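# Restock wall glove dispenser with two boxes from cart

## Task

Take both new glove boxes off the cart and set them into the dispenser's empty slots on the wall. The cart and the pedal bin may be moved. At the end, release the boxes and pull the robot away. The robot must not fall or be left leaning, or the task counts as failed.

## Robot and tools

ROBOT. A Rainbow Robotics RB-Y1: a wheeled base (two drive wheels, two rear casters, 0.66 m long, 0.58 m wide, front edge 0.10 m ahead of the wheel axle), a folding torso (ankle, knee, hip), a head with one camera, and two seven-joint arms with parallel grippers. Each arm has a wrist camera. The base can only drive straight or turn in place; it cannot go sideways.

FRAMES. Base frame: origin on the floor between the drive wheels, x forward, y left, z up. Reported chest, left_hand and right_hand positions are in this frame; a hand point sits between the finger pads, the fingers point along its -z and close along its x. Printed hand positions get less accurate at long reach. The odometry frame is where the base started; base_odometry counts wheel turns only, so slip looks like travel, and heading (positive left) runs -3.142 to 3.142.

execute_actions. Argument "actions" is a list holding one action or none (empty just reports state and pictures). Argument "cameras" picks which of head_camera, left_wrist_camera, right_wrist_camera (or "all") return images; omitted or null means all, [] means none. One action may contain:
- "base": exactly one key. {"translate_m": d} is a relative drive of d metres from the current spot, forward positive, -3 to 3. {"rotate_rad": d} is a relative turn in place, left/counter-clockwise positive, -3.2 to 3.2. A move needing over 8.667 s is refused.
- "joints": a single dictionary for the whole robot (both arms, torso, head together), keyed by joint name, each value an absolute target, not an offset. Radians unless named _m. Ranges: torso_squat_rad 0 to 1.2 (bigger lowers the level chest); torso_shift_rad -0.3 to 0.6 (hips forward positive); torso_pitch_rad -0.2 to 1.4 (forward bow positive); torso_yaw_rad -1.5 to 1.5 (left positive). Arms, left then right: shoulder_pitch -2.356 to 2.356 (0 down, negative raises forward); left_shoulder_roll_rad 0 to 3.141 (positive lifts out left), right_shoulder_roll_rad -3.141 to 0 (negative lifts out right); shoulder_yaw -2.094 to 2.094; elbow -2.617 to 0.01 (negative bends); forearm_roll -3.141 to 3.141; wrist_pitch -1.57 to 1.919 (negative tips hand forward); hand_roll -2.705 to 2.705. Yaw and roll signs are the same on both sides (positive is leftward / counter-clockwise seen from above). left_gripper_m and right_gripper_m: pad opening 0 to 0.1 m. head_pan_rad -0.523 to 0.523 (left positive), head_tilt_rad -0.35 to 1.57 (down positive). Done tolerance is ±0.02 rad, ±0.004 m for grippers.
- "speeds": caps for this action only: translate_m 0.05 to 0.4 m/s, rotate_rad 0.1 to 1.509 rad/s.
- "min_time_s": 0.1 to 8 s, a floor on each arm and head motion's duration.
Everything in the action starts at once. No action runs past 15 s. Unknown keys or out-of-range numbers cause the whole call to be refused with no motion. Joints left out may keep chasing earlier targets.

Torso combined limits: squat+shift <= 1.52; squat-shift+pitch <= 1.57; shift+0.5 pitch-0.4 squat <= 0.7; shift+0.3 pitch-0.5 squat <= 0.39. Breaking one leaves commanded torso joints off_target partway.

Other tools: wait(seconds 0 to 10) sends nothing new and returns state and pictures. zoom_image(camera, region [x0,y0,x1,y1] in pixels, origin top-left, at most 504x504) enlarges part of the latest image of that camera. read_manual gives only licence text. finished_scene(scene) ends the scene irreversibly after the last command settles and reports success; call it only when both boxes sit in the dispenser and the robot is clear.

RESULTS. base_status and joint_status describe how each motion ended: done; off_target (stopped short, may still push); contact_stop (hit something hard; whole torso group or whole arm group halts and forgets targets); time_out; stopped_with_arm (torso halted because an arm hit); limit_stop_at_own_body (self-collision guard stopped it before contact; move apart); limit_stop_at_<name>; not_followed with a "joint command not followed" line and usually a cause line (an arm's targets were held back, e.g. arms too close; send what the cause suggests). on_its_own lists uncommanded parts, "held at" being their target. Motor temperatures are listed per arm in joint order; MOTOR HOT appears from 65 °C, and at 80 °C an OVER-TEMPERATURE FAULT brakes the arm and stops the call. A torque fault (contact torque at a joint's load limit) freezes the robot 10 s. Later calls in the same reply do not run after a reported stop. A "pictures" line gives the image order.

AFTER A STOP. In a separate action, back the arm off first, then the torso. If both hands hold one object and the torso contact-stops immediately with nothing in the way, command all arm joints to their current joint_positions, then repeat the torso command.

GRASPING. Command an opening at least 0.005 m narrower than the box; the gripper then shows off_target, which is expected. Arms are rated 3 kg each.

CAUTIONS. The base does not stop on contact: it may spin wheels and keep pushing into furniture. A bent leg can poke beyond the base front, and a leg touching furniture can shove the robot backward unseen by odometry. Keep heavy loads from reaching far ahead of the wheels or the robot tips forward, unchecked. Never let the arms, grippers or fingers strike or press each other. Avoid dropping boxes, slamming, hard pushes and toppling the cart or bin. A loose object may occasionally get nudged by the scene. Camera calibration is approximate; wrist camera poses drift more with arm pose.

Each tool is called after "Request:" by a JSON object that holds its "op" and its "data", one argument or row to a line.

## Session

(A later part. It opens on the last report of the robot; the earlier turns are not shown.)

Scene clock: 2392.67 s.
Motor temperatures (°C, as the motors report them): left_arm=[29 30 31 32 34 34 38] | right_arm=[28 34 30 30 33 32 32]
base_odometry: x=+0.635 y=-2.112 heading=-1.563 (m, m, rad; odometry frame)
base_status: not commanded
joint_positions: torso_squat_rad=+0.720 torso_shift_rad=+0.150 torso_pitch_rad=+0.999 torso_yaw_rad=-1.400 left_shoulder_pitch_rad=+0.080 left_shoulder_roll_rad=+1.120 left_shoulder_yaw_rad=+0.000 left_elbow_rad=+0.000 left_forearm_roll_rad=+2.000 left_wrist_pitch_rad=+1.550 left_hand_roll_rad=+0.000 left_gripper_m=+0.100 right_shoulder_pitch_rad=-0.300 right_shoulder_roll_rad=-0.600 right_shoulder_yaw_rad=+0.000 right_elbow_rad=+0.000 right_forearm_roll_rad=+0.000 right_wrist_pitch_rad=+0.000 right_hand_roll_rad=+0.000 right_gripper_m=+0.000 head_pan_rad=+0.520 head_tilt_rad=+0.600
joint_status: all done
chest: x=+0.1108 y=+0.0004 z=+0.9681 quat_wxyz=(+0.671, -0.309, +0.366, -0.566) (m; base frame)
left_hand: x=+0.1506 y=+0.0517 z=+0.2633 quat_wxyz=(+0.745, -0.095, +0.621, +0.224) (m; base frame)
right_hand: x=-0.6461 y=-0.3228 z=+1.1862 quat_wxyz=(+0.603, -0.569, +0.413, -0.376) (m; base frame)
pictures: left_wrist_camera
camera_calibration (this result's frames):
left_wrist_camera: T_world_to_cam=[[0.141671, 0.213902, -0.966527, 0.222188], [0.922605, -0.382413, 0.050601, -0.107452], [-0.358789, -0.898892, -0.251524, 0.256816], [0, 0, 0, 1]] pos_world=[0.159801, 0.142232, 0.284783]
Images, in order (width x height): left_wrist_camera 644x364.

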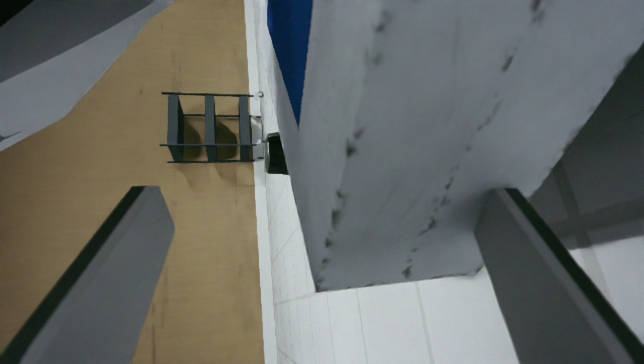

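Request:
{"op": "execute_actions", "data": {
  "actions": [
    {"joints":{"left_shoulder_roll_rad":1.17,"torso_squat_rad":0.76},"min_time_s":1}
  ],
  "cameras": []
}}

Request:
{"op": "execute_actions", "data": {
  "actions": [
    {"joints":{"left_shoulder_roll_rad":1.04},"min_time_s":2}
  ],
  "cameras": ["left_wrist_camera"]
}}

Scene clock: 2400.53 s.
Motor temperatures (°C, as the motors report them): left_arm=[29 30 31 32 34 34 38] | right_arm=[28 34 30 30 33 32 32]
base_odometry: x=+0.635 y=-2.112 heading=-1.563 (m, m, rad; odometry frame)
base_status: not commanded
joint_positions: torso_squat_rad=+0.720 torso_shift_rad=+0.150 torso_pitch_rad=+0.999 torso_yaw_rad=-1.400 left_shoulder_pitch_rad=+0.080 left_shoulder_roll_rad=+1.170 left_shoulder_yaw_rad=+0.000 left_elbow_rad=+0.000 left_forearm_roll_rad=+2.000 left_wrist_pitch_rad=+1.550 left_hand_roll_rad=+0.000 left_gripper_m=+0.100 right_shoulder_pitch_rad=-0.300 right_shoulder_roll_rad=-0.600 right_shoulder_yaw_rad=+0.000 right_elbow_rad=+0.000 right_forearm_roll_rad=+0.000 right_wrist_pitch_rad=+0.000 right_hand_roll_rad=+0.000 right_gripper_m=+0.000 head_pan_rad=+0.520 head_tilt_rad=+0.600
joint_status: torso_squat_rad off_target (ended at +0.720, target +0.760); the others done
on_its_own: torso_squat_rad is held at +0.721, not at your +0.760
chest: x=+0.1108 y=+0.0004 z=+0.9681 quat_wxyz=(+0.671, -0.309, +0.366, -0.566) (m; base frame)
left_hand: x=+0.1781 y=+0.0542 z=+0.2570 quat_wxyz=(+0.761, -0.096, +0.603, +0.219) (m; base frame)
right_hand: x=-0.6461 y=-0.3228 z=+1.1862 quat_wxyz=(+0.603, -0.569, +0.413, -0.376) (m; base frame)
pictures: none
No camera images: the call's "cameras" was empty. Leave "cameras" out to get every camera's image.

Scene clock: 2402.83 s.
Motor temperatures (°C, as the motors report them): left_arm=[29 30 31 32 34 34 38] | right_arm=[28 34 30 30 33 32 32]
base_odometry: x=+0.635 y=-2.112 heading=-1.563 (m, m, rad; odometry frame)
base_status: not commanded
joint_positions: torso_squat_rad=+0.720 torso_shift_rad=+0.150 torso_pitch_rad=+0.999 torso_yaw_rad=-1.400 left_shoulder_pitch_rad=+0.080 left_shoulder_roll_rad=+1.042 left_shoulder_yaw_rad=+0.000 left_elbow_rad=+0.000 left_forearm_roll_rad=+2.000 left_wrist_pitch_rad=+1.550 left_hand_roll_rad=+0.000 left_gripper_m=+0.100 right_shoulder_pitch_rad=-0.300 right_shoulder_roll_rad=-0.600 right_shoulder_yaw_rad=+0.000 right_elbow_rad=+0.000 right_forearm_roll_rad=+0.000 right_wrist_pitch_rad=+0.000 right_hand_roll_rad=+0.000 right_gripper_m=+0.000 head_pan_rad=+0.520 head_tilt_rad=+0.600
joint_status: all done
on_its_own: torso_squat_rad is held at +0.721, not at your +0.760
chest: x=+0.1108 y=+0.0004 z=+0.9681 quat_wxyz=(+0.671, -0.309, +0.366, -0.566) (m; base frame)
left_hand: x=+0.1072 y=+0.0472 z=+0.2761 quat_wxyz=(+0.719, -0.092, +0.649, +0.233) (m; base frame)
right_hand: x=-0.6461 y=-0.3228 z=+1.1862 quat_wxyz=(+0.603, -0.569, +0.413, -0.376) (m; base frame)
pictures: left_wrist_camera
camera_calibration (this result's frames):
left_wrist_camera: T_world_to_cam=[[0.0633017, 0.212379, -0.975135, 0.252538], [0.929892, -0.367309, -0.0196331, -0.0519394], [-0.362345, -0.905527, -0.220741, 0.232584], [0, 0, 0, 1]] pos_world=[0.116587, 0.137899, 0.29658]
Images, in order (width x height): left_wrist_camera 644x364.

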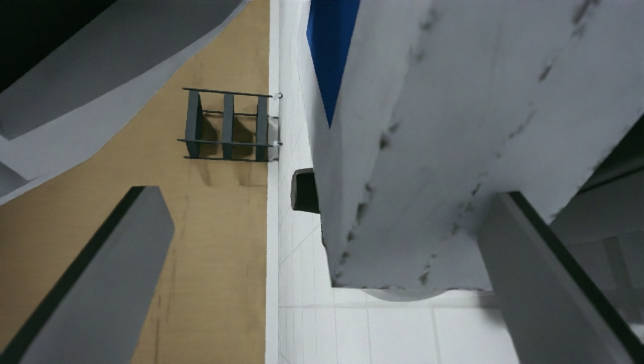

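Request:
{"op": "execute_actions", "data": {
  "actions": [
    {"joints":{"left_gripper_m":0.05}}
  ],
  "cameras": ["left_wrist_camera"]
}}

Scene clock: 2406.37 s.
Motor temperatures (°C, as the motors report them): left_arm=[29 30 31 32 34 34 38] | right_arm=[28 34 30 30 33 32 32]
base_odometry: x=+0.635 y=-2.112 heading=-1.563 (m, m, rad; odometry frame)
base_status: not commanded
joint_positions: torso_squat_rad=+0.720 torso_shift_rad=+0.150 torso_pitch_rad=+0.999 torso_yaw_rad=-1.400 left_shoulder_pitch_rad=+0.080 left_shoulder_roll_rad=+1.041 left_shoulder_yaw_rad=+0.000 left_elbow_rad=+0.000 left_forearm_roll_rad=+2.000 left_wrist_pitch_rad=+1.550 left_hand_roll_rad=+0.000 left_gripper_m=+0.050 right_shoulder_pitch_rad=-0.300 right_shoulder_roll_rad=-0.600 right_shoulder_yaw_rad=+0.000 right_elbow_rad=+0.000 right_forearm_roll_rad=+0.000 right_wrist_pitch_rad=+0.000 right_hand_roll_rad=+0.000 right_gripper_m=+0.000 head_pan_rad=+0.520 head_tilt_rad=+0.600
joint_status: all done
on_its_own: torso_squat_rad is held at +0.721, not at your +0.760
chest: x=+0.1108 y=+0.0004 z=+0.9681 quat_wxyz=(+0.671, -0.309, +0.366, -0.566) (m; base frame)
left_hand: x=+0.1067 y=+0.0472 z=+0.2763 quat_wxyz=(+0.718, -0.092, +0.649, +0.233) (m; base frame)
right_hand: x=-0.6461 y=-0.3228 z=+1.1862 quat_wxyz=(+0.603, -0.569, +0.413, -0.376) (m; base frame)
pictures: left_wrist_camera
camera_calibration (this result's frames):
left_wrist_camera: T_world_to_cam=[[0.0624035, 0.212415, -0.975185, 0.252845], [0.929924, -0.367182, -0.0204724, -0.0512563], [-0.362419, -0.90557, -0.220443, 0.232351], [0, 0, 0, 1]] pos_world=[0.116094, 0.137882, 0.296741]
Images, in order (width x height): left_wrist_camera 644x364.

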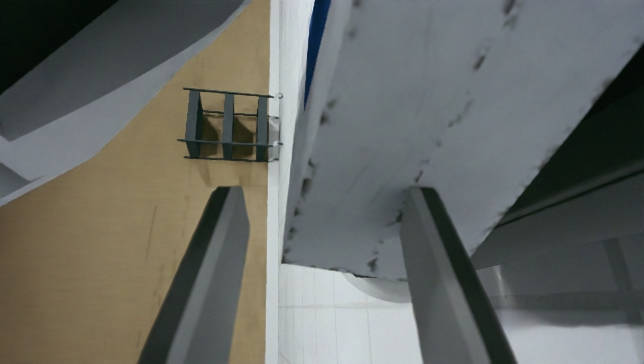

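Request:
{"op": "execute_actions", "data": {
  "actions": [
    {"joints":{"left_gripper_m":0.1}}
  ],
  "cameras": []
}}

Request:
{"op": "execute_actions", "data": {
  "actions": [
    {"joints":{"left_shoulder_roll_rad":1.22},"min_time_s":1.2}
  ],
  "cameras": []
}}

Request:
{"op": "execute_actions", "data": {
  "actions": [
    {"joints":{"left_shoulder_pitch_rad":-0.03,"left_wrist_pitch_rad":1.45},"min_time_s":1}
  ],
  "cameras": []
}}

Request:
{"op": "execute_actions", "data": {
  "actions": [
    {"joints":{"left_shoulder_roll_rad":1.1},"min_time_s":1.5}
  ],
  "cameras": ["left_wrist_camera"]
}}

Scene clock: 2418.37 s.
Motor temperatures (°C, as the motors report them): left_arm=[29 30 31 32 34 34 38] | right_arm=[28 34 30 30 33 32 32]
base_odometry: x=+0.635 y=-2.112 heading=-1.563 (m, m, rad; odometry frame)
base_status: not commanded
joint_positions: torso_squat_rad=+0.720 torso_shift_rad=+0.150 torso_pitch_rad=+0.999 torso_yaw_rad=-1.400 left_shoulder_pitch_rad=+0.080 left_shoulder_roll_rad=+1.041 left_shoulder_yaw_rad=+0.000 left_elbow_rad=+0.000 left_forearm_roll_rad=+2.000 left_wrist_pitch_rad=+1.550 left_hand_roll_rad=+0.000 left_gripper_m=+0.100 right_shoulder_pitch_rad=-0.300 right_shoulder_roll_rad=-0.600 right_shoulder_yaw_rad=+0.000 right_elbow_rad=+0.000 right_forearm_roll_rad=+0.000 right_wrist_pitch_rad=+0.000 right_hand_roll_rad=+0.000 right_gripper_m=+0.000 head_pan_rad=+0.520 head_tilt_rad=+0.600
joint_status: all done
on_its_own: torso_squat_rad is held at +0.721, not at your +0.760
chest: x=+0.1108 y=+0.0004 z=+0.9681 quat_wxyz=(+0.671, -0.309, +0.366, -0.566) (m; base frame)
left_hand: x=+0.1067 y=+0.0471 z=+0.2763 quat_wxyz=(+0.718, -0.092, +0.649, +0.233) (m; base frame)
right_hand: x=-0.6461 y=-0.3228 z=+1.1862 quat_wxyz=(+0.603, -0.569, +0.413, -0.376) (m; base frame)
pictures: none
No camera images: the call's "cameras" was empty. Leave "cameras" out to get every camera's image.

Scene clock: 2419.87 s.
Motor temperatures (°C, as the motors report them): left_arm=[29 30 31 32 34 34 38] | right_arm=[28 34 30 30 33 32 32]
base_odometry: x=+0.635 y=-2.112 heading=-1.563 (m, m, rad; odometry frame)
base_status: not commanded
joint_positions: torso_squat_rad=+0.720 torso_shift_rad=+0.150 torso_pitch_rad=+0.999 torso_yaw_rad=-1.400 left_shoulder_pitch_rad=+0.080 left_shoulder_roll_rad=+1.220 left_shoulder_yaw_rad=+0.000 left_elbow_rad=+0.000 left_forearm_roll_rad=+2.000 left_wrist_pitch_rad=+1.550 left_hand_roll_rad=+0.000 left_gripper_m=+0.100 right_shoulder_pitch_rad=-0.300 right_shoulder_roll_rad=-0.600 right_shoulder_yaw_rad=+0.000 right_elbow_rad=+0.000 right_forearm_roll_rad=+0.000 right_wrist_pitch_rad=+0.000 right_hand_roll_rad=+0.000 right_gripper_m=+0.000 head_pan_rad=+0.520 head_tilt_rad=+0.600
joint_status: all done
on_its_own: torso_squat_rad is held at +0.721, not at your +0.760
chest: x=+0.1108 y=+0.0004 z=+0.9681 quat_wxyz=(+0.671, -0.309, +0.366, -0.566) (m; base frame)
left_hand: x=+0.2065 y=+0.0566 z=+0.2520 quat_wxyz=(+0.777, -0.097, +0.584, +0.213) (m; base frame)
right_hand: x=-0.6461 y=-0.3228 z=+1.1862 quat_wxyz=(+0.603, -0.569, +0.413, -0.376) (m; base frame)
pictures: none
No camera images: the call's "cameras" was empty. Leave "cameras" out to get every camera's image.

Scene clock: 2421.17 s.
Motor temperatures (°C, as the motors report them): left_arm=[29 30 31 32 34 34 38] | right_arm=[28 34 30 30 33 32 32]
base_odometry: x=+0.635 y=-2.112 heading=-1.563 (m, m, rad; odometry frame)
base_status: not commanded
joint_positions: torso_squat_rad=+0.720 torso_shift_rad=+0.150 torso_pitch_rad=+0.999 torso_yaw_rad=-1.400 left_shoulder_pitch_rad=-0.030 left_shoulder_roll_rad=+1.220 left_shoulder_yaw_rad=+0.000 left_elbow_rad=+0.000 left_forearm_roll_rad=+2.000 left_wrist_pitch_rad=+1.450 left_hand_roll_rad=+0.000 left_gripper_m=+0.100 right_shoulder_pitch_rad=-0.300 right_shoulder_roll_rad=-0.600 right_shoulder_yaw_rad=+0.000 right_elbow_rad=+0.000 right_forearm_roll_rad=+0.000 right_wrist_pitch_rad=+0.000 right_hand_roll_rad=+0.000 right_gripper_m=+0.000 head_pan_rad=+0.520 head_tilt_rad=+0.600
joint_status: all done
on_its_own: torso_squat_rad is held at +0.721, not at your +0.760
chest: x=+0.1108 y=+0.0004 z=+0.9681 quat_wxyz=(+0.671, -0.309, +0.366, -0.566) (m; base frame)
left_hand: x=+0.2233 y=+0.0054 z=+0.2295 quat_wxyz=(+0.798, -0.141, +0.544, +0.220) (m; base frame)
right_hand: x=-0.6461 y=-0.3228 z=+1.1862 quat_wxyz=(+0.603, -0.569, +0.413, -0.376) (m; base frame)
pictures: none
No camera images: the call's "cameras" was empty. Leave "cameras" out to get every camera's image.

Scene clock: 2422.97 s.
Motor temperatures (°C, as the motors report them): left_arm=[29 30 31 32 34 34 38] | right_arm=[28 34 30 30 33 32 32]
base_odometry: x=+0.635 y=-2.112 heading=-1.563 (m, m, rad; odometry frame)
base_status: not commanded
joint_positions: torso_squat_rad=+0.720 torso_shift_rad=+0.150 torso_pitch_rad=+0.999 torso_yaw_rad=-1.400 left_shoulder_pitch_rad=-0.030 left_shoulder_roll_rad=+1.100 left_shoulder_yaw_rad=+0.000 left_elbow_rad=+0.000 left_forearm_roll_rad=+2.000 left_wrist_pitch_rad=+1.450 left_hand_roll_rad=+0.000 left_gripper_m=+0.100 right_shoulder_pitch_rad=-0.300 right_shoulder_roll_rad=-0.600 right_shoulder_yaw_rad=+0.000 right_elbow_rad=+0.000 right_forearm_roll_rad=+0.000 right_wrist_pitch_rad=+0.000 right_hand_roll_rad=+0.000 right_gripper_m=+0.000 head_pan_rad=+0.520 head_tilt_rad=+0.600
joint_status: all done
on_its_own: torso_squat_rad is held at +0.721, not at your +0.760
chest: x=+0.1108 y=+0.0004 z=+0.9681 quat_wxyz=(+0.671, -0.309, +0.366, -0.566) (m; base frame)
left_hand: x=+0.1539 y=-0.0039 z=+0.2426 quat_wxyz=(+0.762, -0.137, +0.590, +0.230) (m; base frame)
right_hand: x=-0.6461 y=-0.3228 z=+1.1862 quat_wxyz=(+0.603, -0.569, +0.413, -0.376) (m; base frame)
pictures: left_wrist_camera
camera_calibration (this result's frames):
left_wrist_camera: T_world_to_cam=[[0.211546, 0.186242, -0.959459, 0.201026], [0.934959, -0.324597, 0.143136, -0.154847], [-0.284779, -0.927335, -0.242796, 0.189215], [0, 0, 0, 1]] pos_world=[0.156134, 0.0877639, 0.260981]
Images, in order (width x height): left_wrist_camera 644x364.

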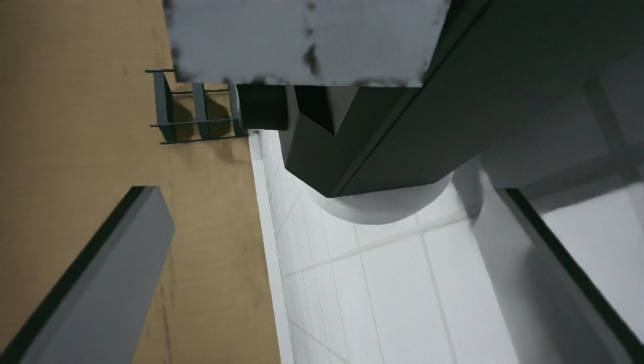

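Request:
{"op": "execute_actions", "data": {
  "actions": [
    {"joints":{"left_shoulder_roll_rad":1.0,"left_wrist_pitch_rad":1.5},"min_time_s":2}
  ],
  "cameras": ["left_wrist_camera"]
}}

Scene clock: 2432.03 s.
Motor temperatures (°C, as the motors report them): left_arm=[29 30 31 32 34 34 38] | right_arm=[28 34 30 30 33 32 32]
base_odometry: x=+0.635 y=-2.112 heading=-1.563 (m, m, rad; odometry frame)
base_status: not commanded
joint_positions: torso_squat_rad=+0.720 torso_shift_rad=+0.150 torso_pitch_rad=+0.999 torso_yaw_rad=-1.400 left_shoulder_pitch_rad=-0.030 left_shoulder_roll_rad=+1.001 left_shoulder_yaw_rad=+0.000 left_elbow_rad=+0.000 left_forearm_roll_rad=+2.000 left_wrist_pitch_rad=+1.500 left_hand_roll_rad=+0.000 left_gripper_m=+0.100 right_shoulder_pitch_rad=-0.300 right_shoulder_roll_rad=-0.600 right_shoulder_yaw_rad=+0.000 right_elbow_rad=+0.000 right_forearm_roll_rad=+0.000 right_wrist_pitch_rad=+0.000 right_hand_roll_rad=+0.000 right_gripper_m=+0.000 head_pan_rad=+0.520 head_tilt_rad=+0.600
joint_status: all done
on_its_own: torso_squat_rad is held at +0.721, not at your +0.760
chest: x=+0.1108 y=+0.0004 z=+0.9681 quat_wxyz=(+0.671, -0.309, +0.366, -0.566) (m; base frame)
left_hand: x=+0.0966 y=-0.0142 z=+0.2711 quat_wxyz=(+0.714, -0.139, +0.645, +0.234) (m; base frame)
right_hand: x=-0.6461 y=-0.3228 z=+1.1862 quat_wxyz=(+0.603, -0.569, +0.413, -0.376) (m; base frame)
pictures: left_wrist_camera
camera_calibration (this result's frames):
left_wrist_camera: T_world_to_cam=[[0.0714302, 0.152922, -0.985653, 0.26259], [0.951663, -0.306396, 0.0214303, -0.0770516], [-0.298723, -0.939541, -0.167416, 0.150987], [0, 0, 0, 1]] pos_world=[0.0996734, 0.0780941, 0.285752]
Images, in order (width x height): left_wrist_camera 644x364.

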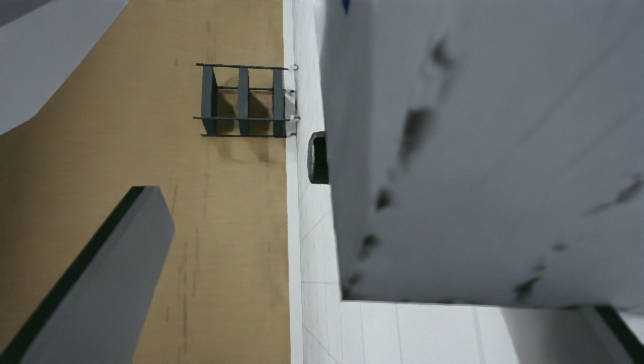

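Lower finger is hidden behind the box (under it). Close.

Request:
{"op": "execute_actions", "data": {
  "actions": [
    {"joints":{"left_gripper_m":0.05}}
  ],
  "cameras": ["left_wrist_camera"]
}}

Request:
{"op": "execute_actions", "data": {
  "actions": [
    {"joints":{"torso_squat_rad":0.6},"min_time_s":2}
  ],
  "cameras": ["left_wrist_camera"]
}}

Scene clock: 2437.47 s.
Motor temperatures (°C, as the motors report them): left_arm=[29 30 31 32 34 34 38] | right_arm=[28 34 30 30 33 32 32]
base_odometry: x=+0.635 y=-2.112 heading=-1.563 (m, m, rad; odometry frame)
base_status: not commanded
joint_positions: torso_squat_rad=+0.720 torso_shift_rad=+0.150 torso_pitch_rad=+0.999 torso_yaw_rad=-1.400 left_shoulder_pitch_rad=-0.030 left_shoulder_roll_rad=+1.000 left_shoulder_yaw_rad=+0.000 left_elbow_rad=+0.000 left_forearm_roll_rad=+2.000 left_wrist_pitch_rad=+1.500 left_hand_roll_rad=+0.000 left_gripper_m=+0.050 right_shoulder_pitch_rad=-0.300 right_shoulder_roll_rad=-0.600 right_shoulder_yaw_rad=+0.000 right_elbow_rad=+0.000 right_forearm_roll_rad=+0.000 right_wrist_pitch_rad=+0.000 right_hand_roll_rad=+0.000 right_gripper_m=+0.000 head_pan_rad=+0.520 head_tilt_rad=+0.600
joint_status: all done
on_its_own: torso_squat_rad is held at +0.721, not at your +0.760
chest: x=+0.1108 y=+0.0004 z=+0.9681 quat_wxyz=(+0.671, -0.309, +0.366, -0.566) (m; base frame)
left_hand: x=+0.0965 y=-0.0142 z=+0.2711 quat_wxyz=(+0.714, -0.139, +0.645, +0.234) (m; base frame)
right_hand: x=-0.6461 y=-0.3228 z=+1.1862 quat_wxyz=(+0.603, -0.569, +0.413, -0.376) (m; base frame)
pictures: left_wrist_camera
camera_calibration (this result's frames):
left_wrist_camera: T_world_to_cam=[[0.0712209, 0.152889, -0.985674, 0.262669], [0.951675, -0.306371, 0.0212428, -0.0769098], [-0.298734, -0.939554, -0.167321, 0.150922], [0, 0, 0, 1]] pos_world=[0.099571, 0.078077, 0.285792]
Images, in order (width x height): left_wrist_camera 644x364.

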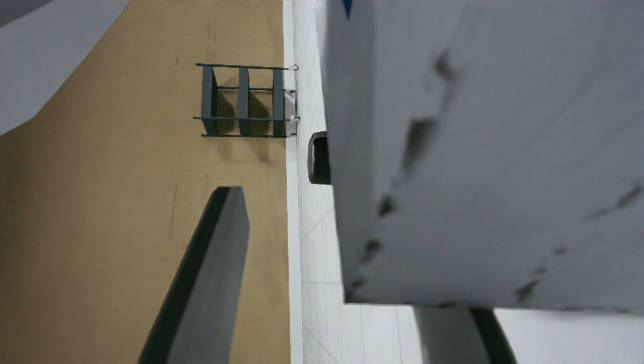

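action 0: "min_time_s" has no arm or head joint beside it: it slows only arm and head motions. Command such a joint too, or leave it out

Request:
{"op": "execute_actions", "data": {
  "actions": [
    {"joints":{"left_shoulder_roll_rad":1.45,"left_gripper_m":0.1},"min_time_s":1.5}
  ],
  "cameras": []
}}

Request:
{"op": "execute_actions", "data": {
  "actions": [
    {"joints":{"torso_yaw_rad":-0.6,"head_pan_rad":0.52,"head_tilt_rad":0.8}}
  ],
  "cameras": ["head_camera"]
}}

Scene clock: 2446.87 s.
Motor temperatures (°C, as the motors report them): left_arm=[29 30 31 32 34 34 38] | right_arm=[28 34 30 30 33 32 32]
base_odometry: x=+0.635 y=-2.112 heading=-1.563 (m, m, rad; odometry frame)
base_status: not commanded
joint_positions: torso_squat_rad=+0.720 torso_shift_rad=+0.150 torso_pitch_rad=+0.999 torso_yaw_rad=-1.400 left_shoulder_pitch_rad=-0.030 left_shoulder_roll_rad=+1.450 left_shoulder_yaw_rad=+0.000 left_elbow_rad=+0.000 left_forearm_roll_rad=+2.000 left_wrist_pitch_rad=+1.500 left_hand_roll_rad=+0.000 left_gripper_m=+0.100 right_shoulder_pitch_rad=-0.300 right_shoulder_roll_rad=-0.600 right_shoulder_yaw_rad=+0.000 right_elbow_rad=+0.000 right_forearm_roll_rad=+0.000 right_wrist_pitch_rad=+0.000 right_hand_roll_rad=+0.000 right_gripper_m=+0.000 head_pan_rad=+0.520 head_tilt_rad=+0.600
joint_status: all done
on_its_own: torso_squat_rad is held at +0.721, not at your +0.760
chest: x=+0.1108 y=+0.0004 z=+0.9681 quat_wxyz=(+0.671, -0.309, +0.366, -0.566) (m; base frame)
left_hand: x=+0.3539 y=+0.0184 z=+0.2377 quat_wxyz=(+0.848, -0.152, +0.470, +0.194) (m; base frame)
right_hand: x=-0.6461 y=-0.3228 z=+1.1862 quat_wxyz=(+0.603, -0.569, +0.413, -0.376) (m; base frame)
pictures: none
No camera images: the call's "cameras" was empty. Leave "cameras" out to get every camera's image.

Scene clock: 2449.03 s.
Motor temperatures (°C, as the motors report them): left_arm=[29 30 31 32 34 34 38] | right_arm=[28 34 30 30 33 32 32]
base_odometry: x=+0.635 y=-2.112 heading=-1.563 (m, m, rad; odometry frame)
base_status: not commanded
joint_positions: torso_squat_rad=+0.720 torso_shift_rad=+0.150 torso_pitch_rad=+0.999 torso_yaw_rad=-0.600 left_shoulder_pitch_rad=-0.030 left_shoulder_roll_rad=+1.450 left_shoulder_yaw_rad=+0.000 left_elbow_rad=+0.000 left_forearm_roll_rad=+2.000 left_wrist_pitch_rad=+1.500 left_hand_roll_rad=+0.000 left_gripper_m=+0.100 right_shoulder_pitch_rad=-0.300 right_shoulder_roll_rad=-0.600 right_shoulder_yaw_rad=+0.000 right_elbow_rad=+0.000 right_forearm_roll_rad=+0.000 right_wrist_pitch_rad=+0.000 right_hand_roll_rad=+0.000 right_gripper_m=+0.000 head_pan_rad=+0.520 head_tilt_rad=+0.800
joint_status: all done
on_its_own: torso_squat_rad is held at +0.721, not at your +0.760
chest: x=+0.1108 y=+0.0004 z=+0.9681 quat_wxyz=(+0.839, -0.142, +0.458, -0.260) (m; base frame)
left_hand: x=+0.2246 y=+0.5480 z=+0.4388 quat_wxyz=(+0.789, +0.038, +0.337, +0.512) (m; base frame)
right_hand: x=-0.4232 y=-0.6503 z=+0.8397 quat_wxyz=(+0.821, -0.414, +0.384, -0.084) (m; base frame)
pictures: head_camera
camera_calibration (this result's frames):
head_camera: T_world_to_cam=[[-0.0357993, -0.992272, 0.118803, -0.129019], [-0.966226, 0.0647241, 0.249437, 0.0818374], [-0.255199, -0.10586, -0.961076, 1.03572], [0, 0, 0, 1]] pos_world=[0.338768, -0.023678, 0.990316]
Images, in order (width x height): head_camera 896x504.

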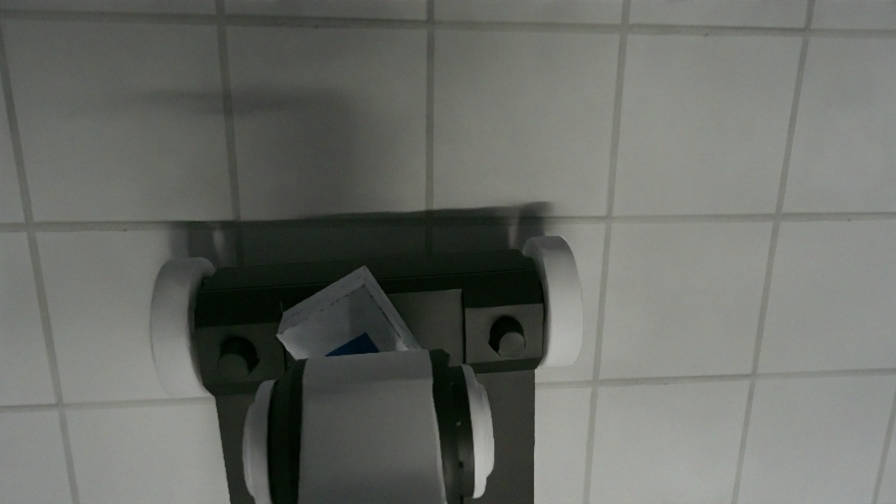

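Request:
{"op": "execute_actions", "data": {
  "actions": [
    {"joints":{"torso_yaw_rad":-1.4,"left_shoulder_pitch_rad":0.24,"left_gripper_m":0.0,"left_wrist_pitch_rad":1.55}}
  ],
  "cameras": []
}}

Request:
{"op": "execute_actions", "data": {
  "actions": [
    {"joints":{"left_shoulder_roll_rad":0.98},"min_time_s":2.5}
  ],
  "cameras": ["left_wrist_camera"]
}}

Scene clock: 2478.97 s.
Motor temperatures (°C, as the motors report them): left_arm=[29 30 31 33 34 34 38] | right_arm=[28 33 30 31 33 32 32]
base_odometry: x=+0.635 y=-2.112 heading=-1.563 (m, m, rad; odometry frame)
base_status: not commanded
joint_positions: torso_squat_rad=+0.721 torso_shift_rad=+0.150 torso_pitch_rad=+0.999 torso_yaw_rad=-1.400 left_shoulder_pitch_rad=+0.240 left_shoulder_roll_rad=+1.450 left_shoulder_yaw_rad=+0.000 left_elbow_rad=+0.000 left_forearm_roll_rad=+2.000 left_wrist_pitch_rad=+1.550 left_hand_roll_rad=+0.000 left_gripper_m=+0.000 right_shoulder_pitch_rad=-0.300 right_shoulder_roll_rad=-0.600 right_shoulder_yaw_rad=+0.000 right_elbow_rad=+0.000 right_forearm_roll_rad=+0.000 right_wrist_pitch_rad=+0.000 right_hand_roll_rad=+0.000 right_gripper_m=+0.000 head_pan_rad=+0.520 head_tilt_rad=+0.800
joint_status: all done
on_its_own: torso_squat_rad is held at +0.721, not at your +0.760
chest: x=+0.1108 y=+0.0004 z=+0.9681 quat_wxyz=(+0.671, -0.309, +0.366, -0.566) (m; base frame)
left_hand: x=+0.3296 y=+0.1330 z=+0.2537 quat_wxyz=(+0.849, -0.024, +0.497, +0.177) (m; base frame)
right_hand: x=-0.6461 y=-0.3229 z=+1.1862 quat_wxyz=(+0.603, -0.569, +0.413, -0.376) (m; base frame)
pictures: none
No camera images: the call's "cameras" was empty. Leave "cameras" out to get every camera's image.

Scene clock: 2481.77 s.
Motor temperatures (°C, as the motors report them): left_arm=[29 30 31 33 34 34 38] | right_arm=[28 34 30 31 33 32 32]
base_odometry: x=+0.635 y=-2.112 heading=-1.563 (m, m, rad; odometry frame)
base_status: not commanded
joint_positions: torso_squat_rad=+0.721 torso_shift_rad=+0.150 torso_pitch_rad=+0.999 torso_yaw_rad=-1.400 left_shoulder_pitch_rad=+0.240 left_shoulder_roll_rad=+0.980 left_shoulder_yaw_rad=+0.000 left_elbow_rad=+0.000 left_forearm_roll_rad=+2.000 left_wrist_pitch_rad=+1.550 left_hand_roll_rad=+0.000 left_gripper_m=+0.000 right_shoulder_pitch_rad=-0.300 right_shoulder_roll_rad=-0.600 right_shoulder_yaw_rad=+0.000 right_elbow_rad=+0.000 right_forearm_roll_rad=+0.000 right_wrist_pitch_rad=+0.000 right_hand_roll_rad=+0.000 right_gripper_m=+0.000 head_pan_rad=+0.520 head_tilt_rad=+0.800
joint_status: all done
on_its_own: torso_squat_rad is held at +0.721, not at your +0.760
chest: x=+0.1108 y=+0.0004 z=+0.9681 quat_wxyz=(+0.671, -0.309, +0.366, -0.566) (m; base frame)
left_hand: x=+0.0655 y=+0.1324 z=+0.3004 quat_wxyz=(+0.704, -0.011, +0.665, +0.249) (m; base frame)
right_hand: x=-0.6461 y=-0.3229 z=+1.1862 quat_wxyz=(+0.603, -0.569, +0.413, -0.376) (m; base frame)
pictures: left_wrist_camera
camera_calibration (this result's frames):
left_wrist_camera: T_world_to_cam=[[0.00355314, 0.331655, -0.943394, 0.239413], [0.891393, -0.428618, -0.147326, 0.0676187], [-0.453217, -0.840411, -0.297158, 0.320328], [0, 0, 0, 1]] pos_world=[0.0840527, 0.218787, 0.331011]
Images, in order (width x height): left_wrist_camera 644x364.

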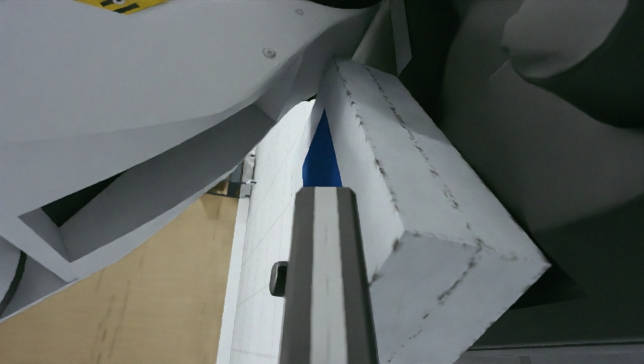

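Request:
{"op": "execute_actions", "data": {
  "actions": [
    {"joints":{"left_wrist_pitch_rad":1.4},"min_time_s":1}
  ],
  "cameras": []
}}

Request:
{"op": "execute_actions", "data": {
  "actions": [
    {"joints":{"left_shoulder_pitch_rad":0.02},"min_time_s":3}
  ],
  "cameras": ["left_wrist_camera"]
}}

Request:
{"op": "execute_actions", "data": {
  "actions": [
    {"joints":{"left_shoulder_pitch_rad":0.1},"min_time_s":1}
  ],
  "cameras": []
}}

Request:
{"op": "execute_actions", "data": {
  "actions": [
    {"joints":{"left_shoulder_roll_rad":1.45},"min_time_s":1.5}
  ],
  "cameras": []
}}

Request:
{"op": "execute_actions", "data": {
  "actions": [
    {"joints":{"torso_yaw_rad":-0.6}}
  ],
  "cameras": ["head_camera"]
}}

Scene clock: 2490.80 s.
Motor temperatures (°C, as the motors report them): left_arm=[29 30 31 32 34 34 38] | right_arm=[28 34 30 31 33 32 32]
base_odometry: x=+0.635 y=-2.112 heading=-1.563 (m, m, rad; odometry frame)
base_status: not commanded
joint_positions: torso_squat_rad=+0.721 torso_shift_rad=+0.150 torso_pitch_rad=+0.999 torso_yaw_rad=-1.400 left_shoulder_pitch_rad=+0.240 left_shoulder_roll_rad=+0.980 left_shoulder_yaw_rad=+0.000 left_elbow_rad=+0.000 left_forearm_roll_rad=+2.000 left_wrist_pitch_rad=+1.400 left_hand_roll_rad=+0.000 left_gripper_m=+0.000 right_shoulder_pitch_rad=-0.300 right_shoulder_roll_rad=-0.600 right_shoulder_yaw_rad=+0.000 right_elbow_rad=+0.000 right_forearm_roll_rad=+0.000 right_wrist_pitch_rad=+0.000 right_hand_roll_rad=+0.000 right_gripper_m=+0.000 head_pan_rad=+0.520 head_tilt_rad=+0.800
joint_status: all done
on_its_own: torso_squat_rad is held at +0.721, not at your +0.760
chest: x=+0.1108 y=+0.0004 z=+0.9681 quat_wxyz=(+0.671, -0.309, +0.366, -0.566) (m; base frame)
left_hand: x=+0.0676 y=+0.1448 z=+0.2683 quat_wxyz=(+0.752, +0.008, +0.611, +0.249) (m; base frame)
right_hand: x=-0.6461 y=-0.3229 z=+1.1862 quat_wxyz=(+0.603, -0.569, +0.413, -0.376) (m; base frame)
pictures: none
No camera images: the call's "cameras" was empty. Leave "cameras" out to get every camera's image.

Scene clock: 2494.10 s.
Motor temperatures (°C, as the motors report them): left_arm=[29 30 31 32 34 34 38] | right_arm=[28 34 30 31 33 32 32]
base_odometry: x=+0.635 y=-2.112 heading=-1.563 (m, m, rad; odometry frame)
base_status: not commanded
joint_positions: torso_squat_rad=+0.721 torso_shift_rad=+0.150 torso_pitch_rad=+0.999 torso_yaw_rad=-1.400 left_shoulder_pitch_rad=+0.023 left_shoulder_roll_rad=+0.984 left_shoulder_yaw_rad=+0.000 left_elbow_rad=+0.001 left_forearm_roll_rad=+2.000 left_wrist_pitch_rad=+1.401 left_hand_roll_rad=+0.000 left_gripper_m=+0.000 right_shoulder_pitch_rad=-0.300 right_shoulder_roll_rad=-0.600 right_shoulder_yaw_rad=+0.000 right_elbow_rad=+0.000 right_forearm_roll_rad=+0.000 right_wrist_pitch_rad=+0.000 right_hand_roll_rad=+0.000 right_gripper_m=+0.000 head_pan_rad=+0.520 head_tilt_rad=+0.800
joint_status: all done
on_its_own: torso_squat_rad is held at +0.721, not at your +0.760
chest: x=+0.1107 y=+0.0004 z=+0.9681 quat_wxyz=(+0.671, -0.309, +0.366, -0.566) (m; base frame)
left_hand: x=+0.0837 y=+0.0194 z=+0.2525 quat_wxyz=(+0.743, -0.100, +0.615, +0.244) (m; base frame)
right_hand: x=-0.6462 y=-0.3231 z=+1.1860 quat_wxyz=(+0.603, -0.569, +0.413, -0.376) (m; base frame)
pictures: left_wrist_camera
camera_calibration (this result's frames):
left_wrist_camera: T_world_to_cam=[[0.13824, 0.236931, -0.961641, 0.22676], [0.935992, -0.348641, 0.0486538, -0.0588338], [-0.32374, -0.906815, -0.269962, 0.202897], [0, 0, 0, 1]] pos_world=[0.0894067, 0.109752, 0.275698]
Images, in order (width x height): left_wrist_camera 644x364.

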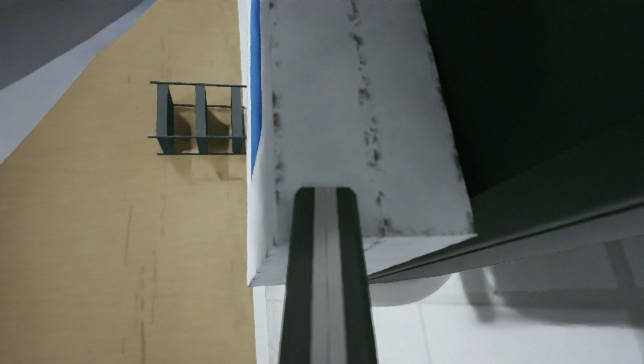

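Scene clock: 2495.40 s.
Motor temperatures (°C, as the motors report them): left_arm=[29 30 31 32 34 34 38] | right_arm=[28 34 30 31 33 32 32]
base_odometry: x=+0.635 y=-2.112 heading=-1.563 (m, m, rad; odometry frame)
base_status: not commanded
joint_positions: torso_squat_rad=+0.721 torso_shift_rad=+0.150 torso_pitch_rad=+0.999 torso_yaw_rad=-1.400 left_shoulder_pitch_rad=+0.100 left_shoulder_roll_rad=+0.980 left_shoulder_yaw_rad=+0.000 left_elbow_rad=+0.000 left_forearm_roll_rad=+2.000 left_wrist_pitch_rad=+1.400 left_hand_roll_rad=+0.000 left_gripper_m=+0.000 right_shoulder_pitch_rad=-0.300 right_shoulder_roll_rad=-0.600 right_shoulder_yaw_rad=+0.000 right_elbow_rad=+0.000 right_forearm_roll_rad=+0.000 right_wrist_pitch_rad=+0.000 right_hand_roll_rad=+0.000 right_gripper_m=+0.000 head_pan_rad=+0.520 head_tilt_rad=+0.800
joint_status: all done
on_its_own: torso_squat_rad is held at +0.721, not at your +0.760
chest: x=+0.1107 y=+0.0004 z=+0.9681 quat_wxyz=(+0.671, -0.309, +0.366, -0.566) (m; base frame)
left_hand: x=+0.0748 y=+0.0634 z=+0.2559 quat_wxyz=(+0.747, -0.062, +0.615, +0.246) (m; base frame)
right_hand: x=-0.6462 y=-0.3229 z=+1.1861 quat_wxyz=(+0.603, -0.569, +0.413, -0.376) (m; base frame)
pictures: none
No camera images: the call's "cameras" was empty. Leave "cameras" out to get every camera's image.

Scene clock: 2497.20 s.
Motor temperatures (°C, as the motors report them): left_arm=[29 30 31 32 34 34 38] | right_arm=[28 34 30 31 33 32 32]
base_odometry: x=+0.635 y=-2.112 heading=-1.563 (m, m, rad; odometry frame)
base_status: not commanded
joint_positions: torso_squat_rad=+0.721 torso_shift_rad=+0.150 torso_pitch_rad=+0.999 torso_yaw_rad=-1.400 left_shoulder_pitch_rad=+0.100 left_shoulder_roll_rad=+1.450 left_shoulder_yaw_rad=+0.000 left_elbow_rad=+0.000 left_forearm_roll_rad=+2.000 left_wrist_pitch_rad=+1.400 left_hand_roll_rad=+0.000 left_gripper_m=+0.000 right_shoulder_pitch_rad=-0.300 right_shoulder_roll_rad=-0.600 right_shoulder_yaw_rad=+0.000 right_elbow_rad=+0.000 right_forearm_roll_rad=+0.000 right_wrist_pitch_rad=+0.000 right_hand_roll_rad=+0.000 right_gripper_m=+0.000 head_pan_rad=+0.520 head_tilt_rad=+0.800
joint_status: all done
on_its_own: torso_squat_rad is held at +0.721, not at your +0.760
chest: x=+0.1107 y=+0.0004 z=+0.9681 quat_wxyz=(+0.671, -0.309, +0.366, -0.566) (m; base frame)
left_hand: x=+0.3545 y=+0.0807 z=+0.2188 quat_wxyz=(+0.879, -0.079, +0.430, +0.191) (m; base frame)
right_hand: x=-0.6462 y=-0.3229 z=+1.1861 quat_wxyz=(+0.603, -0.569, +0.413, -0.376) (m; base frame)
pictures: none
No camera images: the call's "cameras" was empty. Leave "cameras" out to get every camera's image.

Scene clock: 2499.37 s.
Motor temperatures (°C, as the motors report them): left_arm=[29 30 31 32 34 34 38] | right_arm=[28 34 30 31 33 32 32]
base_odometry: x=+0.635 y=-2.112 heading=-1.563 (m, m, rad; odometry frame)
base_status: not commanded
joint_positions: torso_squat_rad=+0.721 torso_shift_rad=+0.150 torso_pitch_rad=+0.999 torso_yaw_rad=-0.600 left_shoulder_pitch_rad=+0.100 left_shoulder_roll_rad=+1.450 left_shoulder_yaw_rad=+0.000 left_elbow_rad=+0.000 left_forearm_roll_rad=+2.000 left_wrist_pitch_rad=+1.400 left_hand_roll_rad=+0.000 left_gripper_m=+0.000 right_shoulder_pitch_rad=-0.300 right_shoulder_roll_rad=-0.600 right_shoulder_yaw_rad=+0.000 right_elbow_rad=+0.000 right_forearm_roll_rad=+0.000 right_wrist_pitch_rad=+0.000 right_hand_roll_rad=+0.000 right_gripper_m=+0.000 head_pan_rad=+0.520 head_tilt_rad=+0.800
joint_status: all done
on_its_own: torso_squat_rad is held at +0.721, not at your +0.760
chest: x=+0.1107 y=+0.0004 z=+0.9681 quat_wxyz=(+0.839, -0.142, +0.457, -0.260) (m; base frame)
left_hand: x=+0.1982 y=+0.6030 z=+0.4616 quat_wxyz=(+0.795, +0.124, +0.317, +0.502) (m; base frame)
right_hand: x=-0.4232 y=-0.6503 z=+0.8397 quat_wxyz=(+0.821, -0.414, +0.384, -0.084) (m; base frame)
pictures: head_camera
camera_calibration (this result's frames):
head_camera: T_world_to_cam=[[-0.0358057, -0.992272, 0.1188, -0.129017], [-0.966257, 0.0647167, 0.249319, 0.0818975], [-0.255081, -0.105864, -0.961107, 1.03572], [0, 0, 0, 1]] pos_world=[0.338708, -0.0236742, 0.99035]
Images, in order (width x height): head_camera 896x504.

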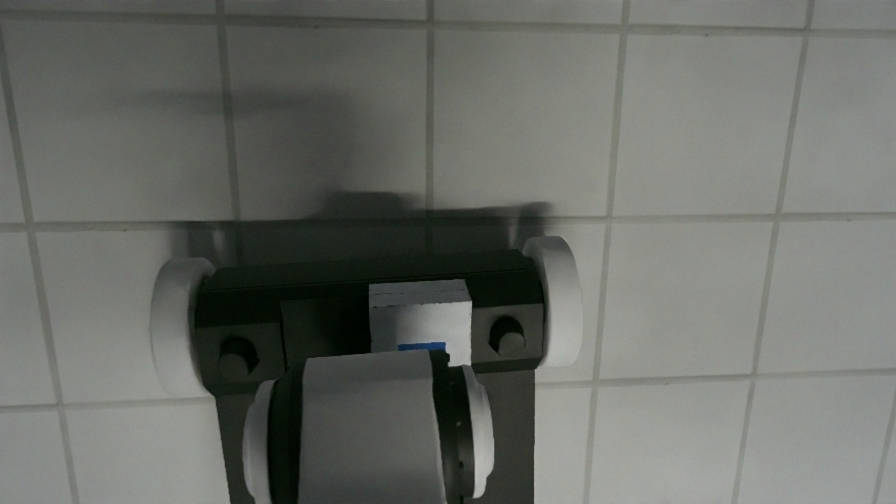

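Request:
{"op": "execute_actions", "data": {
  "actions": [
    {"joints":{"torso_yaw_rad":-1.4,"left_shoulder_pitch_rad":-0.22,"left_gripper_m":0.1,"left_wrist_pitch_rad":1.5,"left_forearm_roll_rad":1.5}}
  ],
  "cameras": []
}}

Request:
{"op": "execute_actions", "data": {
  "actions": [
    {"joints":{"left_shoulder_roll_rad":1.15},"min_time_s":2}
  ],
  "cameras": ["left_wrist_camera"]
}}

Scene clock: 2515.00 s.
Motor temperatures (°C, as the motors report them): left_arm=[29 30 31 33 34 34 38] | right_arm=[28 34 30 31 33 32 32]
base_odometry: x=+0.635 y=-2.112 heading=-1.563 (m, m, rad; odometry frame)
base_status: not commanded
joint_positions: torso_squat_rad=+0.721 torso_shift_rad=+0.150 torso_pitch_rad=+0.999 torso_yaw_rad=-1.400 left_shoulder_pitch_rad=-0.220 left_shoulder_roll_rad=+1.450 left_shoulder_yaw_rad=+0.000 left_elbow_rad=+0.000 left_forearm_roll_rad=+1.500 left_wrist_pitch_rad=+1.500 left_hand_roll_rad=+0.000 left_gripper_m=+0.100 right_shoulder_pitch_rad=-0.300 right_shoulder_roll_rad=-0.600 right_shoulder_yaw_rad=+0.000 right_elbow_rad=+0.000 right_forearm_roll_rad=+0.000 right_wrist_pitch_rad=+0.000 right_hand_roll_rad=+0.000 right_gripper_m=+0.000 head_pan_rad=+0.520 head_tilt_rad=+0.800
joint_status: all done
on_its_own: torso_squat_rad is held at +0.721, not at your +0.760
chest: x=+0.1107 y=+0.0004 z=+0.9681 quat_wxyz=(+0.671, -0.309, +0.366, -0.566) (m; base frame)
left_hand: x=+0.3361 y=+0.0430 z=+0.2359 quat_wxyz=(+0.867, -0.040, +0.493, +0.069) (m; base frame)
right_hand: x=-0.6462 y=-0.3229 z=+1.1861 quat_wxyz=(+0.603, -0.569, +0.413, -0.376) (m; base frame)
pictures: none
No camera images: the call's "cameras" was empty. Leave "cameras" out to get every camera's image.

Scene clock: 2517.30 s.
Motor temperatures (°C, as the motors report them): left_arm=[29 30 31 33 34 34 38] | right_arm=[28 34 30 31 33 32 32]
base_odometry: x=+0.635 y=-2.112 heading=-1.563 (m, m, rad; odometry frame)
base_status: not commanded
joint_positions: torso_squat_rad=+0.721 torso_shift_rad=+0.150 torso_pitch_rad=+0.999 torso_yaw_rad=-1.400 left_shoulder_pitch_rad=-0.220 left_shoulder_roll_rad=+1.150 left_shoulder_yaw_rad=+0.000 left_elbow_rad=+0.000 left_forearm_roll_rad=+1.500 left_wrist_pitch_rad=+1.500 left_hand_roll_rad=+0.000 left_gripper_m=+0.100 right_shoulder_pitch_rad=-0.300 right_shoulder_roll_rad=-0.600 right_shoulder_yaw_rad=+0.000 right_elbow_rad=+0.000 right_forearm_roll_rad=+0.000 right_wrist_pitch_rad=+0.000 right_hand_roll_rad=+0.000 right_gripper_m=+0.000 head_pan_rad=+0.520 head_tilt_rad=+0.800
joint_status: all done
on_its_own: torso_squat_rad is held at +0.721, not at your +0.760
chest: x=+0.1107 y=+0.0004 z=+0.9681 quat_wxyz=(+0.671, -0.309, +0.366, -0.566) (m; base frame)
left_hand: x=+0.1635 y=+0.0043 z=+0.2503 quat_wxyz=(+0.784, -0.056, +0.616, +0.054) (m; base frame)
right_hand: x=-0.6462 y=-0.3229 z=+1.1861 quat_wxyz=(+0.603, -0.569, +0.413, -0.376) (m; base frame)
pictures: left_wrist_camera
camera_calibration (this result's frames):
left_wrist_camera: T_world_to_cam=[[0.247674, 0.00814192, -0.968809, 0.202077], [0.749069, -0.635801, 0.186154, -0.141352], [-0.614454, -0.77181, -0.16357, 0.234772], [0, 0, 0, 1]] pos_world=[0.20009, 0.0896826, 0.260489]
Images, in order (width x height): left_wrist_camera 644x364.

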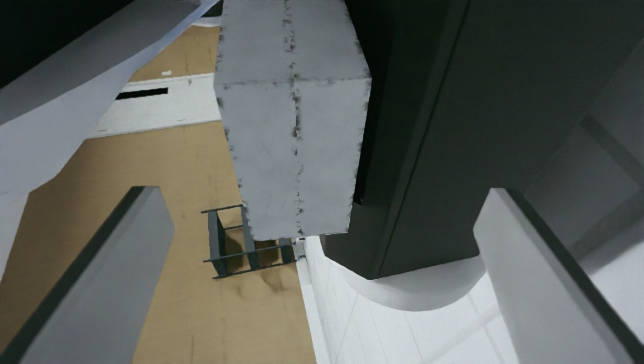

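Request:
{"op": "execute_actions", "data": {
  "actions": [
    {"joints":{"left_shoulder_pitch_rad":-0.38,"left_wrist_pitch_rad":1.55,"left_forearm_roll_rad":1.3},"min_time_s":1.5}
  ],
  "cameras": ["left_wrist_camera"]
}}

Scene clock: 2523.20 s.
Motor temperatures (°C, as the motors report them): left_arm=[29 30 31 33 34 34 38] | right_arm=[28 34 30 31 33 32 32]
base_odometry: x=+0.635 y=-2.112 heading=-1.563 (m, m, rad; odometry frame)
base_status: not commanded
joint_positions: torso_squat_rad=+0.721 torso_shift_rad=+0.150 torso_pitch_rad=+0.999 torso_yaw_rad=-1.400 left_shoulder_pitch_rad=-0.380 left_shoulder_roll_rad=+1.150 left_shoulder_yaw_rad=+0.000 left_elbow_rad=+0.000 left_forearm_roll_rad=+1.300 left_wrist_pitch_rad=+1.550 left_hand_roll_rad=+0.000 left_gripper_m=+0.100 right_shoulder_pitch_rad=-0.300 right_shoulder_roll_rad=-0.600 right_shoulder_yaw_rad=+0.000 right_elbow_rad=+0.000 right_forearm_roll_rad=+0.000 right_wrist_pitch_rad=+0.000 right_hand_roll_rad=+0.000 right_gripper_m=+0.000 head_pan_rad=+0.520 head_tilt_rad=+0.800
joint_status: all done
on_its_own: torso_squat_rad is held at +0.721, not at your +0.760
chest: x=+0.1107 y=+0.0004 z=+0.9681 quat_wxyz=(+0.671, -0.309, +0.366, -0.566) (m; base frame)
left_hand: x=+0.1758 y=-0.0338 z=+0.2618 quat_wxyz=(+0.778, -0.060, +0.625, -0.016) (m; base frame)
right_hand: x=-0.6462 y=-0.3229 z=+1.1861 quat_wxyz=(+0.603, -0.569, +0.413, -0.376) (m; base frame)
pictures: left_wrist_camera
camera_calibration (this result's frames):
left_wrist_camera: T_world_to_cam=[[0.228436, -0.108606, -0.967482, 0.209561], [0.682318, -0.690997, 0.238673, -0.180742], [-0.694449, -0.714652, -0.0837447, 0.209908], [0, 0, 0, 1]] pos_world=[0.221222, 0.0478782, 0.263464]
Images, in order (width x height): left_wrist_camera 644x364.

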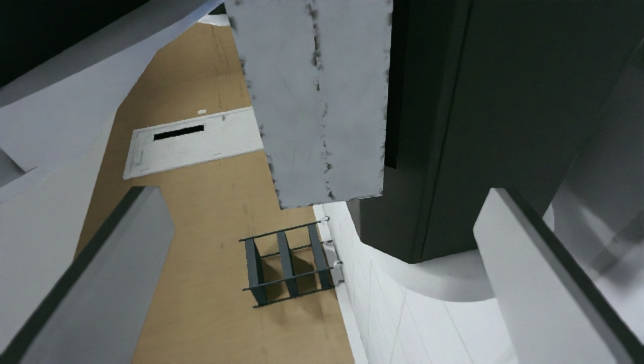

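Request:
{"op": "execute_actions", "data": {
  "actions": [
    {"joints":{"left_shoulder_roll_rad":1.03},"min_time_s":2}
  ],
  "cameras": ["left_wrist_camera"]
}}

Scene clock: 2532.03 s.
Motor temperatures (°C, as the motors report them): left_arm=[29 30 31 32 34 34 38] | right_arm=[28 34 30 31 33 32 32]
base_odometry: x=+0.635 y=-2.112 heading=-1.563 (m, m, rad; odometry frame)
base_status: not commanded
joint_positions: torso_squat_rad=+0.721 torso_shift_rad=+0.150 torso_pitch_rad=+0.999 torso_yaw_rad=-1.400 left_shoulder_pitch_rad=-0.380 left_shoulder_roll_rad=+1.030 left_shoulder_yaw_rad=+0.000 left_elbow_rad=+0.000 left_forearm_roll_rad=+1.300 left_wrist_pitch_rad=+1.550 left_hand_roll_rad=+0.000 left_gripper_m=+0.100 right_shoulder_pitch_rad=-0.300 right_shoulder_roll_rad=-0.600 right_shoulder_yaw_rad=+0.000 right_elbow_rad=+0.000 right_forearm_roll_rad=+0.000 right_wrist_pitch_rad=+0.000 right_hand_roll_rad=+0.000 right_gripper_m=+0.000 head_pan_rad=+0.520 head_tilt_rad=+0.800
joint_status: all done
on_its_own: torso_squat_rad is held at +0.721, not at your +0.760
chest: x=+0.1107 y=+0.0004 z=+0.9681 quat_wxyz=(+0.671, -0.309, +0.366, -0.566) (m; base frame)
left_hand: x=+0.1115 y=-0.0516 z=+0.2819 quat_wxyz=(+0.740, -0.070, +0.668, -0.032) (m; base frame)
right_hand: x=-0.6462 y=-0.3229 z=+1.1861 quat_wxyz=(+0.603, -0.569, +0.413, -0.376) (m; base frame)
pictures: left_wrist_camera
camera_calibration (this result's frames):
left_wrist_camera: T_world_to_cam=[[0.116215, -0.148261, -0.982096, 0.256323], [0.692842, -0.696389, 0.187116, -0.1409], [-0.711663, -0.702183, 0.0217902, 0.127021], [0, 0, 0, 1]] pos_world=[0.158229, 0.029073, 0.27533]
Images, in order (width x height): left_wrist_camera 644x364.

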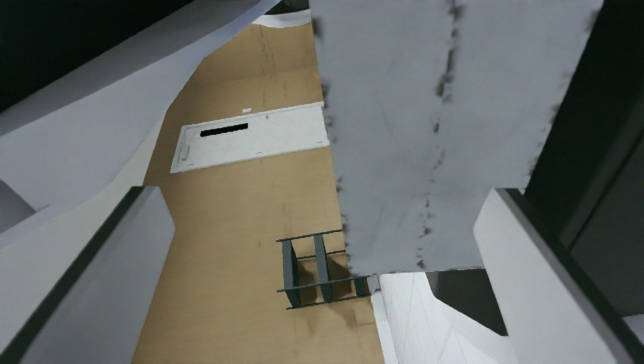

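Request:
{"op": "execute_actions", "data": {
  "actions": [
    {"joints":{"left_wrist_pitch_rad":1.45},"min_time_s":1}
  ],
  "cameras": []
}}

Request:
{"op": "execute_actions", "data": {
  "actions": [
    {"joints":{"left_shoulder_roll_rad":0.96,"left_wrist_pitch_rad":1.42},"min_time_s":2}
  ],
  "cameras": ["left_wrist_camera"]
}}

Request:
{"op": "execute_actions", "data": {
  "actions": [
    {"joints":{"left_gripper_m":0.05}}
  ],
  "cameras": ["left_wrist_camera"]
}}

Scene clock: 2538.87 s.
Motor temperatures (°C, as the motors report them): left_arm=[29 30 31 32 34 34 38] | right_arm=[28 34 30 31 33 32 32]
base_odometry: x=+0.635 y=-2.112 heading=-1.563 (m, m, rad; odometry frame)
base_status: not commanded
joint_positions: torso_squat_rad=+0.721 torso_shift_rad=+0.150 torso_pitch_rad=+0.999 torso_yaw_rad=-1.400 left_shoulder_pitch_rad=-0.380 left_shoulder_roll_rad=+1.030 left_shoulder_yaw_rad=+0.000 left_elbow_rad=+0.000 left_forearm_roll_rad=+1.300 left_wrist_pitch_rad=+1.450 left_hand_roll_rad=+0.000 left_gripper_m=+0.100 right_shoulder_pitch_rad=-0.300 right_shoulder_roll_rad=-0.600 right_shoulder_yaw_rad=+0.000 right_elbow_rad=+0.000 right_forearm_roll_rad=+0.000 right_wrist_pitch_rad=+0.000 right_hand_roll_rad=+0.000 right_gripper_m=+0.000 head_pan_rad=+0.520 head_tilt_rad=+0.800
joint_status: all done
on_its_own: torso_squat_rad is held at +0.721, not at your +0.760
chest: x=+0.1107 y=+0.0004 z=+0.9681 quat_wxyz=(+0.671, -0.309, +0.366, -0.566) (m; base frame)
left_hand: x=+0.1150 y=-0.0548 z=+0.2594 quat_wxyz=(+0.773, -0.071, +0.630, -0.029) (m; base frame)
right_hand: x=-0.6462 y=-0.3229 z=+1.1861 quat_wxyz=(+0.603, -0.569, +0.413, -0.376) (m; base frame)
pictures: none
No camera images: the call's "cameras" was empty. Leave "cameras" out to get every camera's image.

Scene clock: 2541.17 s.
Motor temperatures (°C, as the motors report them): left_arm=[29 30 31 32 34 34 38] | right_arm=[28 34 30 31 33 32 32]
base_odometry: x=+0.635 y=-2.112 heading=-1.563 (m, m, rad; odometry frame)
base_status: not commanded
joint_positions: torso_squat_rad=+0.721 torso_shift_rad=+0.150 torso_pitch_rad=+0.999 torso_yaw_rad=-1.400 left_shoulder_pitch_rad=-0.380 left_shoulder_roll_rad=+0.960 left_shoulder_yaw_rad=+0.000 left_elbow_rad=+0.000 left_forearm_roll_rad=+1.300 left_wrist_pitch_rad=+1.420 left_hand_roll_rad=+0.000 left_gripper_m=+0.100 right_shoulder_pitch_rad=-0.300 right_shoulder_roll_rad=-0.600 right_shoulder_yaw_rad=+0.000 right_elbow_rad=+0.000 right_forearm_roll_rad=+0.000 right_wrist_pitch_rad=+0.000 right_hand_roll_rad=+0.000 right_gripper_m=+0.000 head_pan_rad=+0.520 head_tilt_rad=+0.800
joint_status: all done
on_its_own: torso_squat_rad is held at +0.721, not at your +0.760
chest: x=+0.1107 y=+0.0004 z=+0.9681 quat_wxyz=(+0.671, -0.309, +0.366, -0.566) (m; base frame)
left_hand: x=+0.0782 y=-0.0658 z=+0.2678 quat_wxyz=(+0.760, -0.077, +0.644, -0.036) (m; base frame)
right_hand: x=-0.6462 y=-0.3229 z=+1.1861 quat_wxyz=(+0.603, -0.569, +0.413, -0.376) (m; base frame)
pictures: left_wrist_camera
camera_calibration (this result's frames):
left_wrist_camera: T_world_to_cam=[[0.178791, -0.162423, -0.970388, 0.23528], [0.685525, -0.686906, 0.24128, -0.138366], [-0.705755, -0.708363, -0.0114679, 0.101714], [0, 0, 0, 1]] pos_world=[0.124572, 0.015221, 0.262864]
Images, in order (width x height): left_wrist_camera 644x364.

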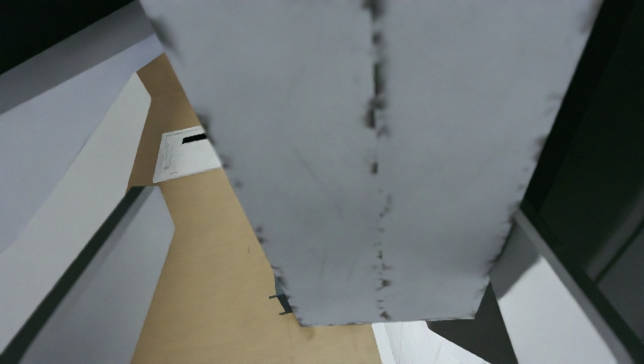

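Scene clock: 2542.17 s.
Motor temperatures (°C, as the motors report them): left_arm=[29 30 31 32 34 34 38] | right_arm=[28 34 30 31 33 32 32]
base_odometry: x=+0.635 y=-2.112 heading=-1.563 (m, m, rad; odometry frame)
base_status: not commanded
joint_positions: torso_squat_rad=+0.721 torso_shift_rad=+0.150 torso_pitch_rad=+0.999 torso_yaw_rad=-1.400 left_shoulder_pitch_rad=-0.380 left_shoulder_roll_rad=+0.960 left_shoulder_yaw_rad=+0.000 left_elbow_rad=+0.000 left_forearm_roll_rad=+1.300 left_wrist_pitch_rad=+1.420 left_hand_roll_rad=+0.000 left_gripper_m=+0.054 right_shoulder_pitch_rad=-0.300 right_shoulder_roll_rad=-0.600 right_shoulder_yaw_rad=+0.000 right_elbow_rad=+0.000 right_forearm_roll_rad=+0.000 right_wrist_pitch_rad=+0.000 right_hand_roll_rad=+0.000 right_gripper_m=+0.000 head_pan_rad=+0.520 head_tilt_rad=+0.800
joint_status: all done
on_its_own: torso_squat_rad is held at +0.721, not at your +0.760
chest: x=+0.1107 y=+0.0004 z=+0.9681 quat_wxyz=(+0.671, -0.309, +0.366, -0.566) (m; base frame)
left_hand: x=+0.0782 y=-0.0658 z=+0.2677 quat_wxyz=(+0.760, -0.077, +0.644, -0.036) (m; base frame)
right_hand: x=-0.6462 y=-0.3229 z=+1.1861 quat_wxyz=(+0.603, -0.569, +0.413, -0.376) (m; base frame)
pictures: left_wrist_camera
camera_calibration (this result's frames):
left_wrist_camera: T_world_to_cam=[[0.178887, -0.162447, -0.970366, 0.235246], [0.685523, -0.686877, 0.241365, -0.138388], [-0.705732, -0.708386, -0.0115119, 0.10169], [0, 0, 0, 1]] pos_world=[0.124552, 0.0151946, 0.262847]
Images, in order (width x height): left_wrist_camera 644x364.

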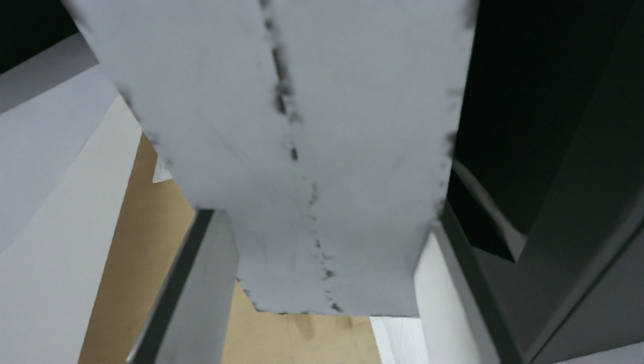

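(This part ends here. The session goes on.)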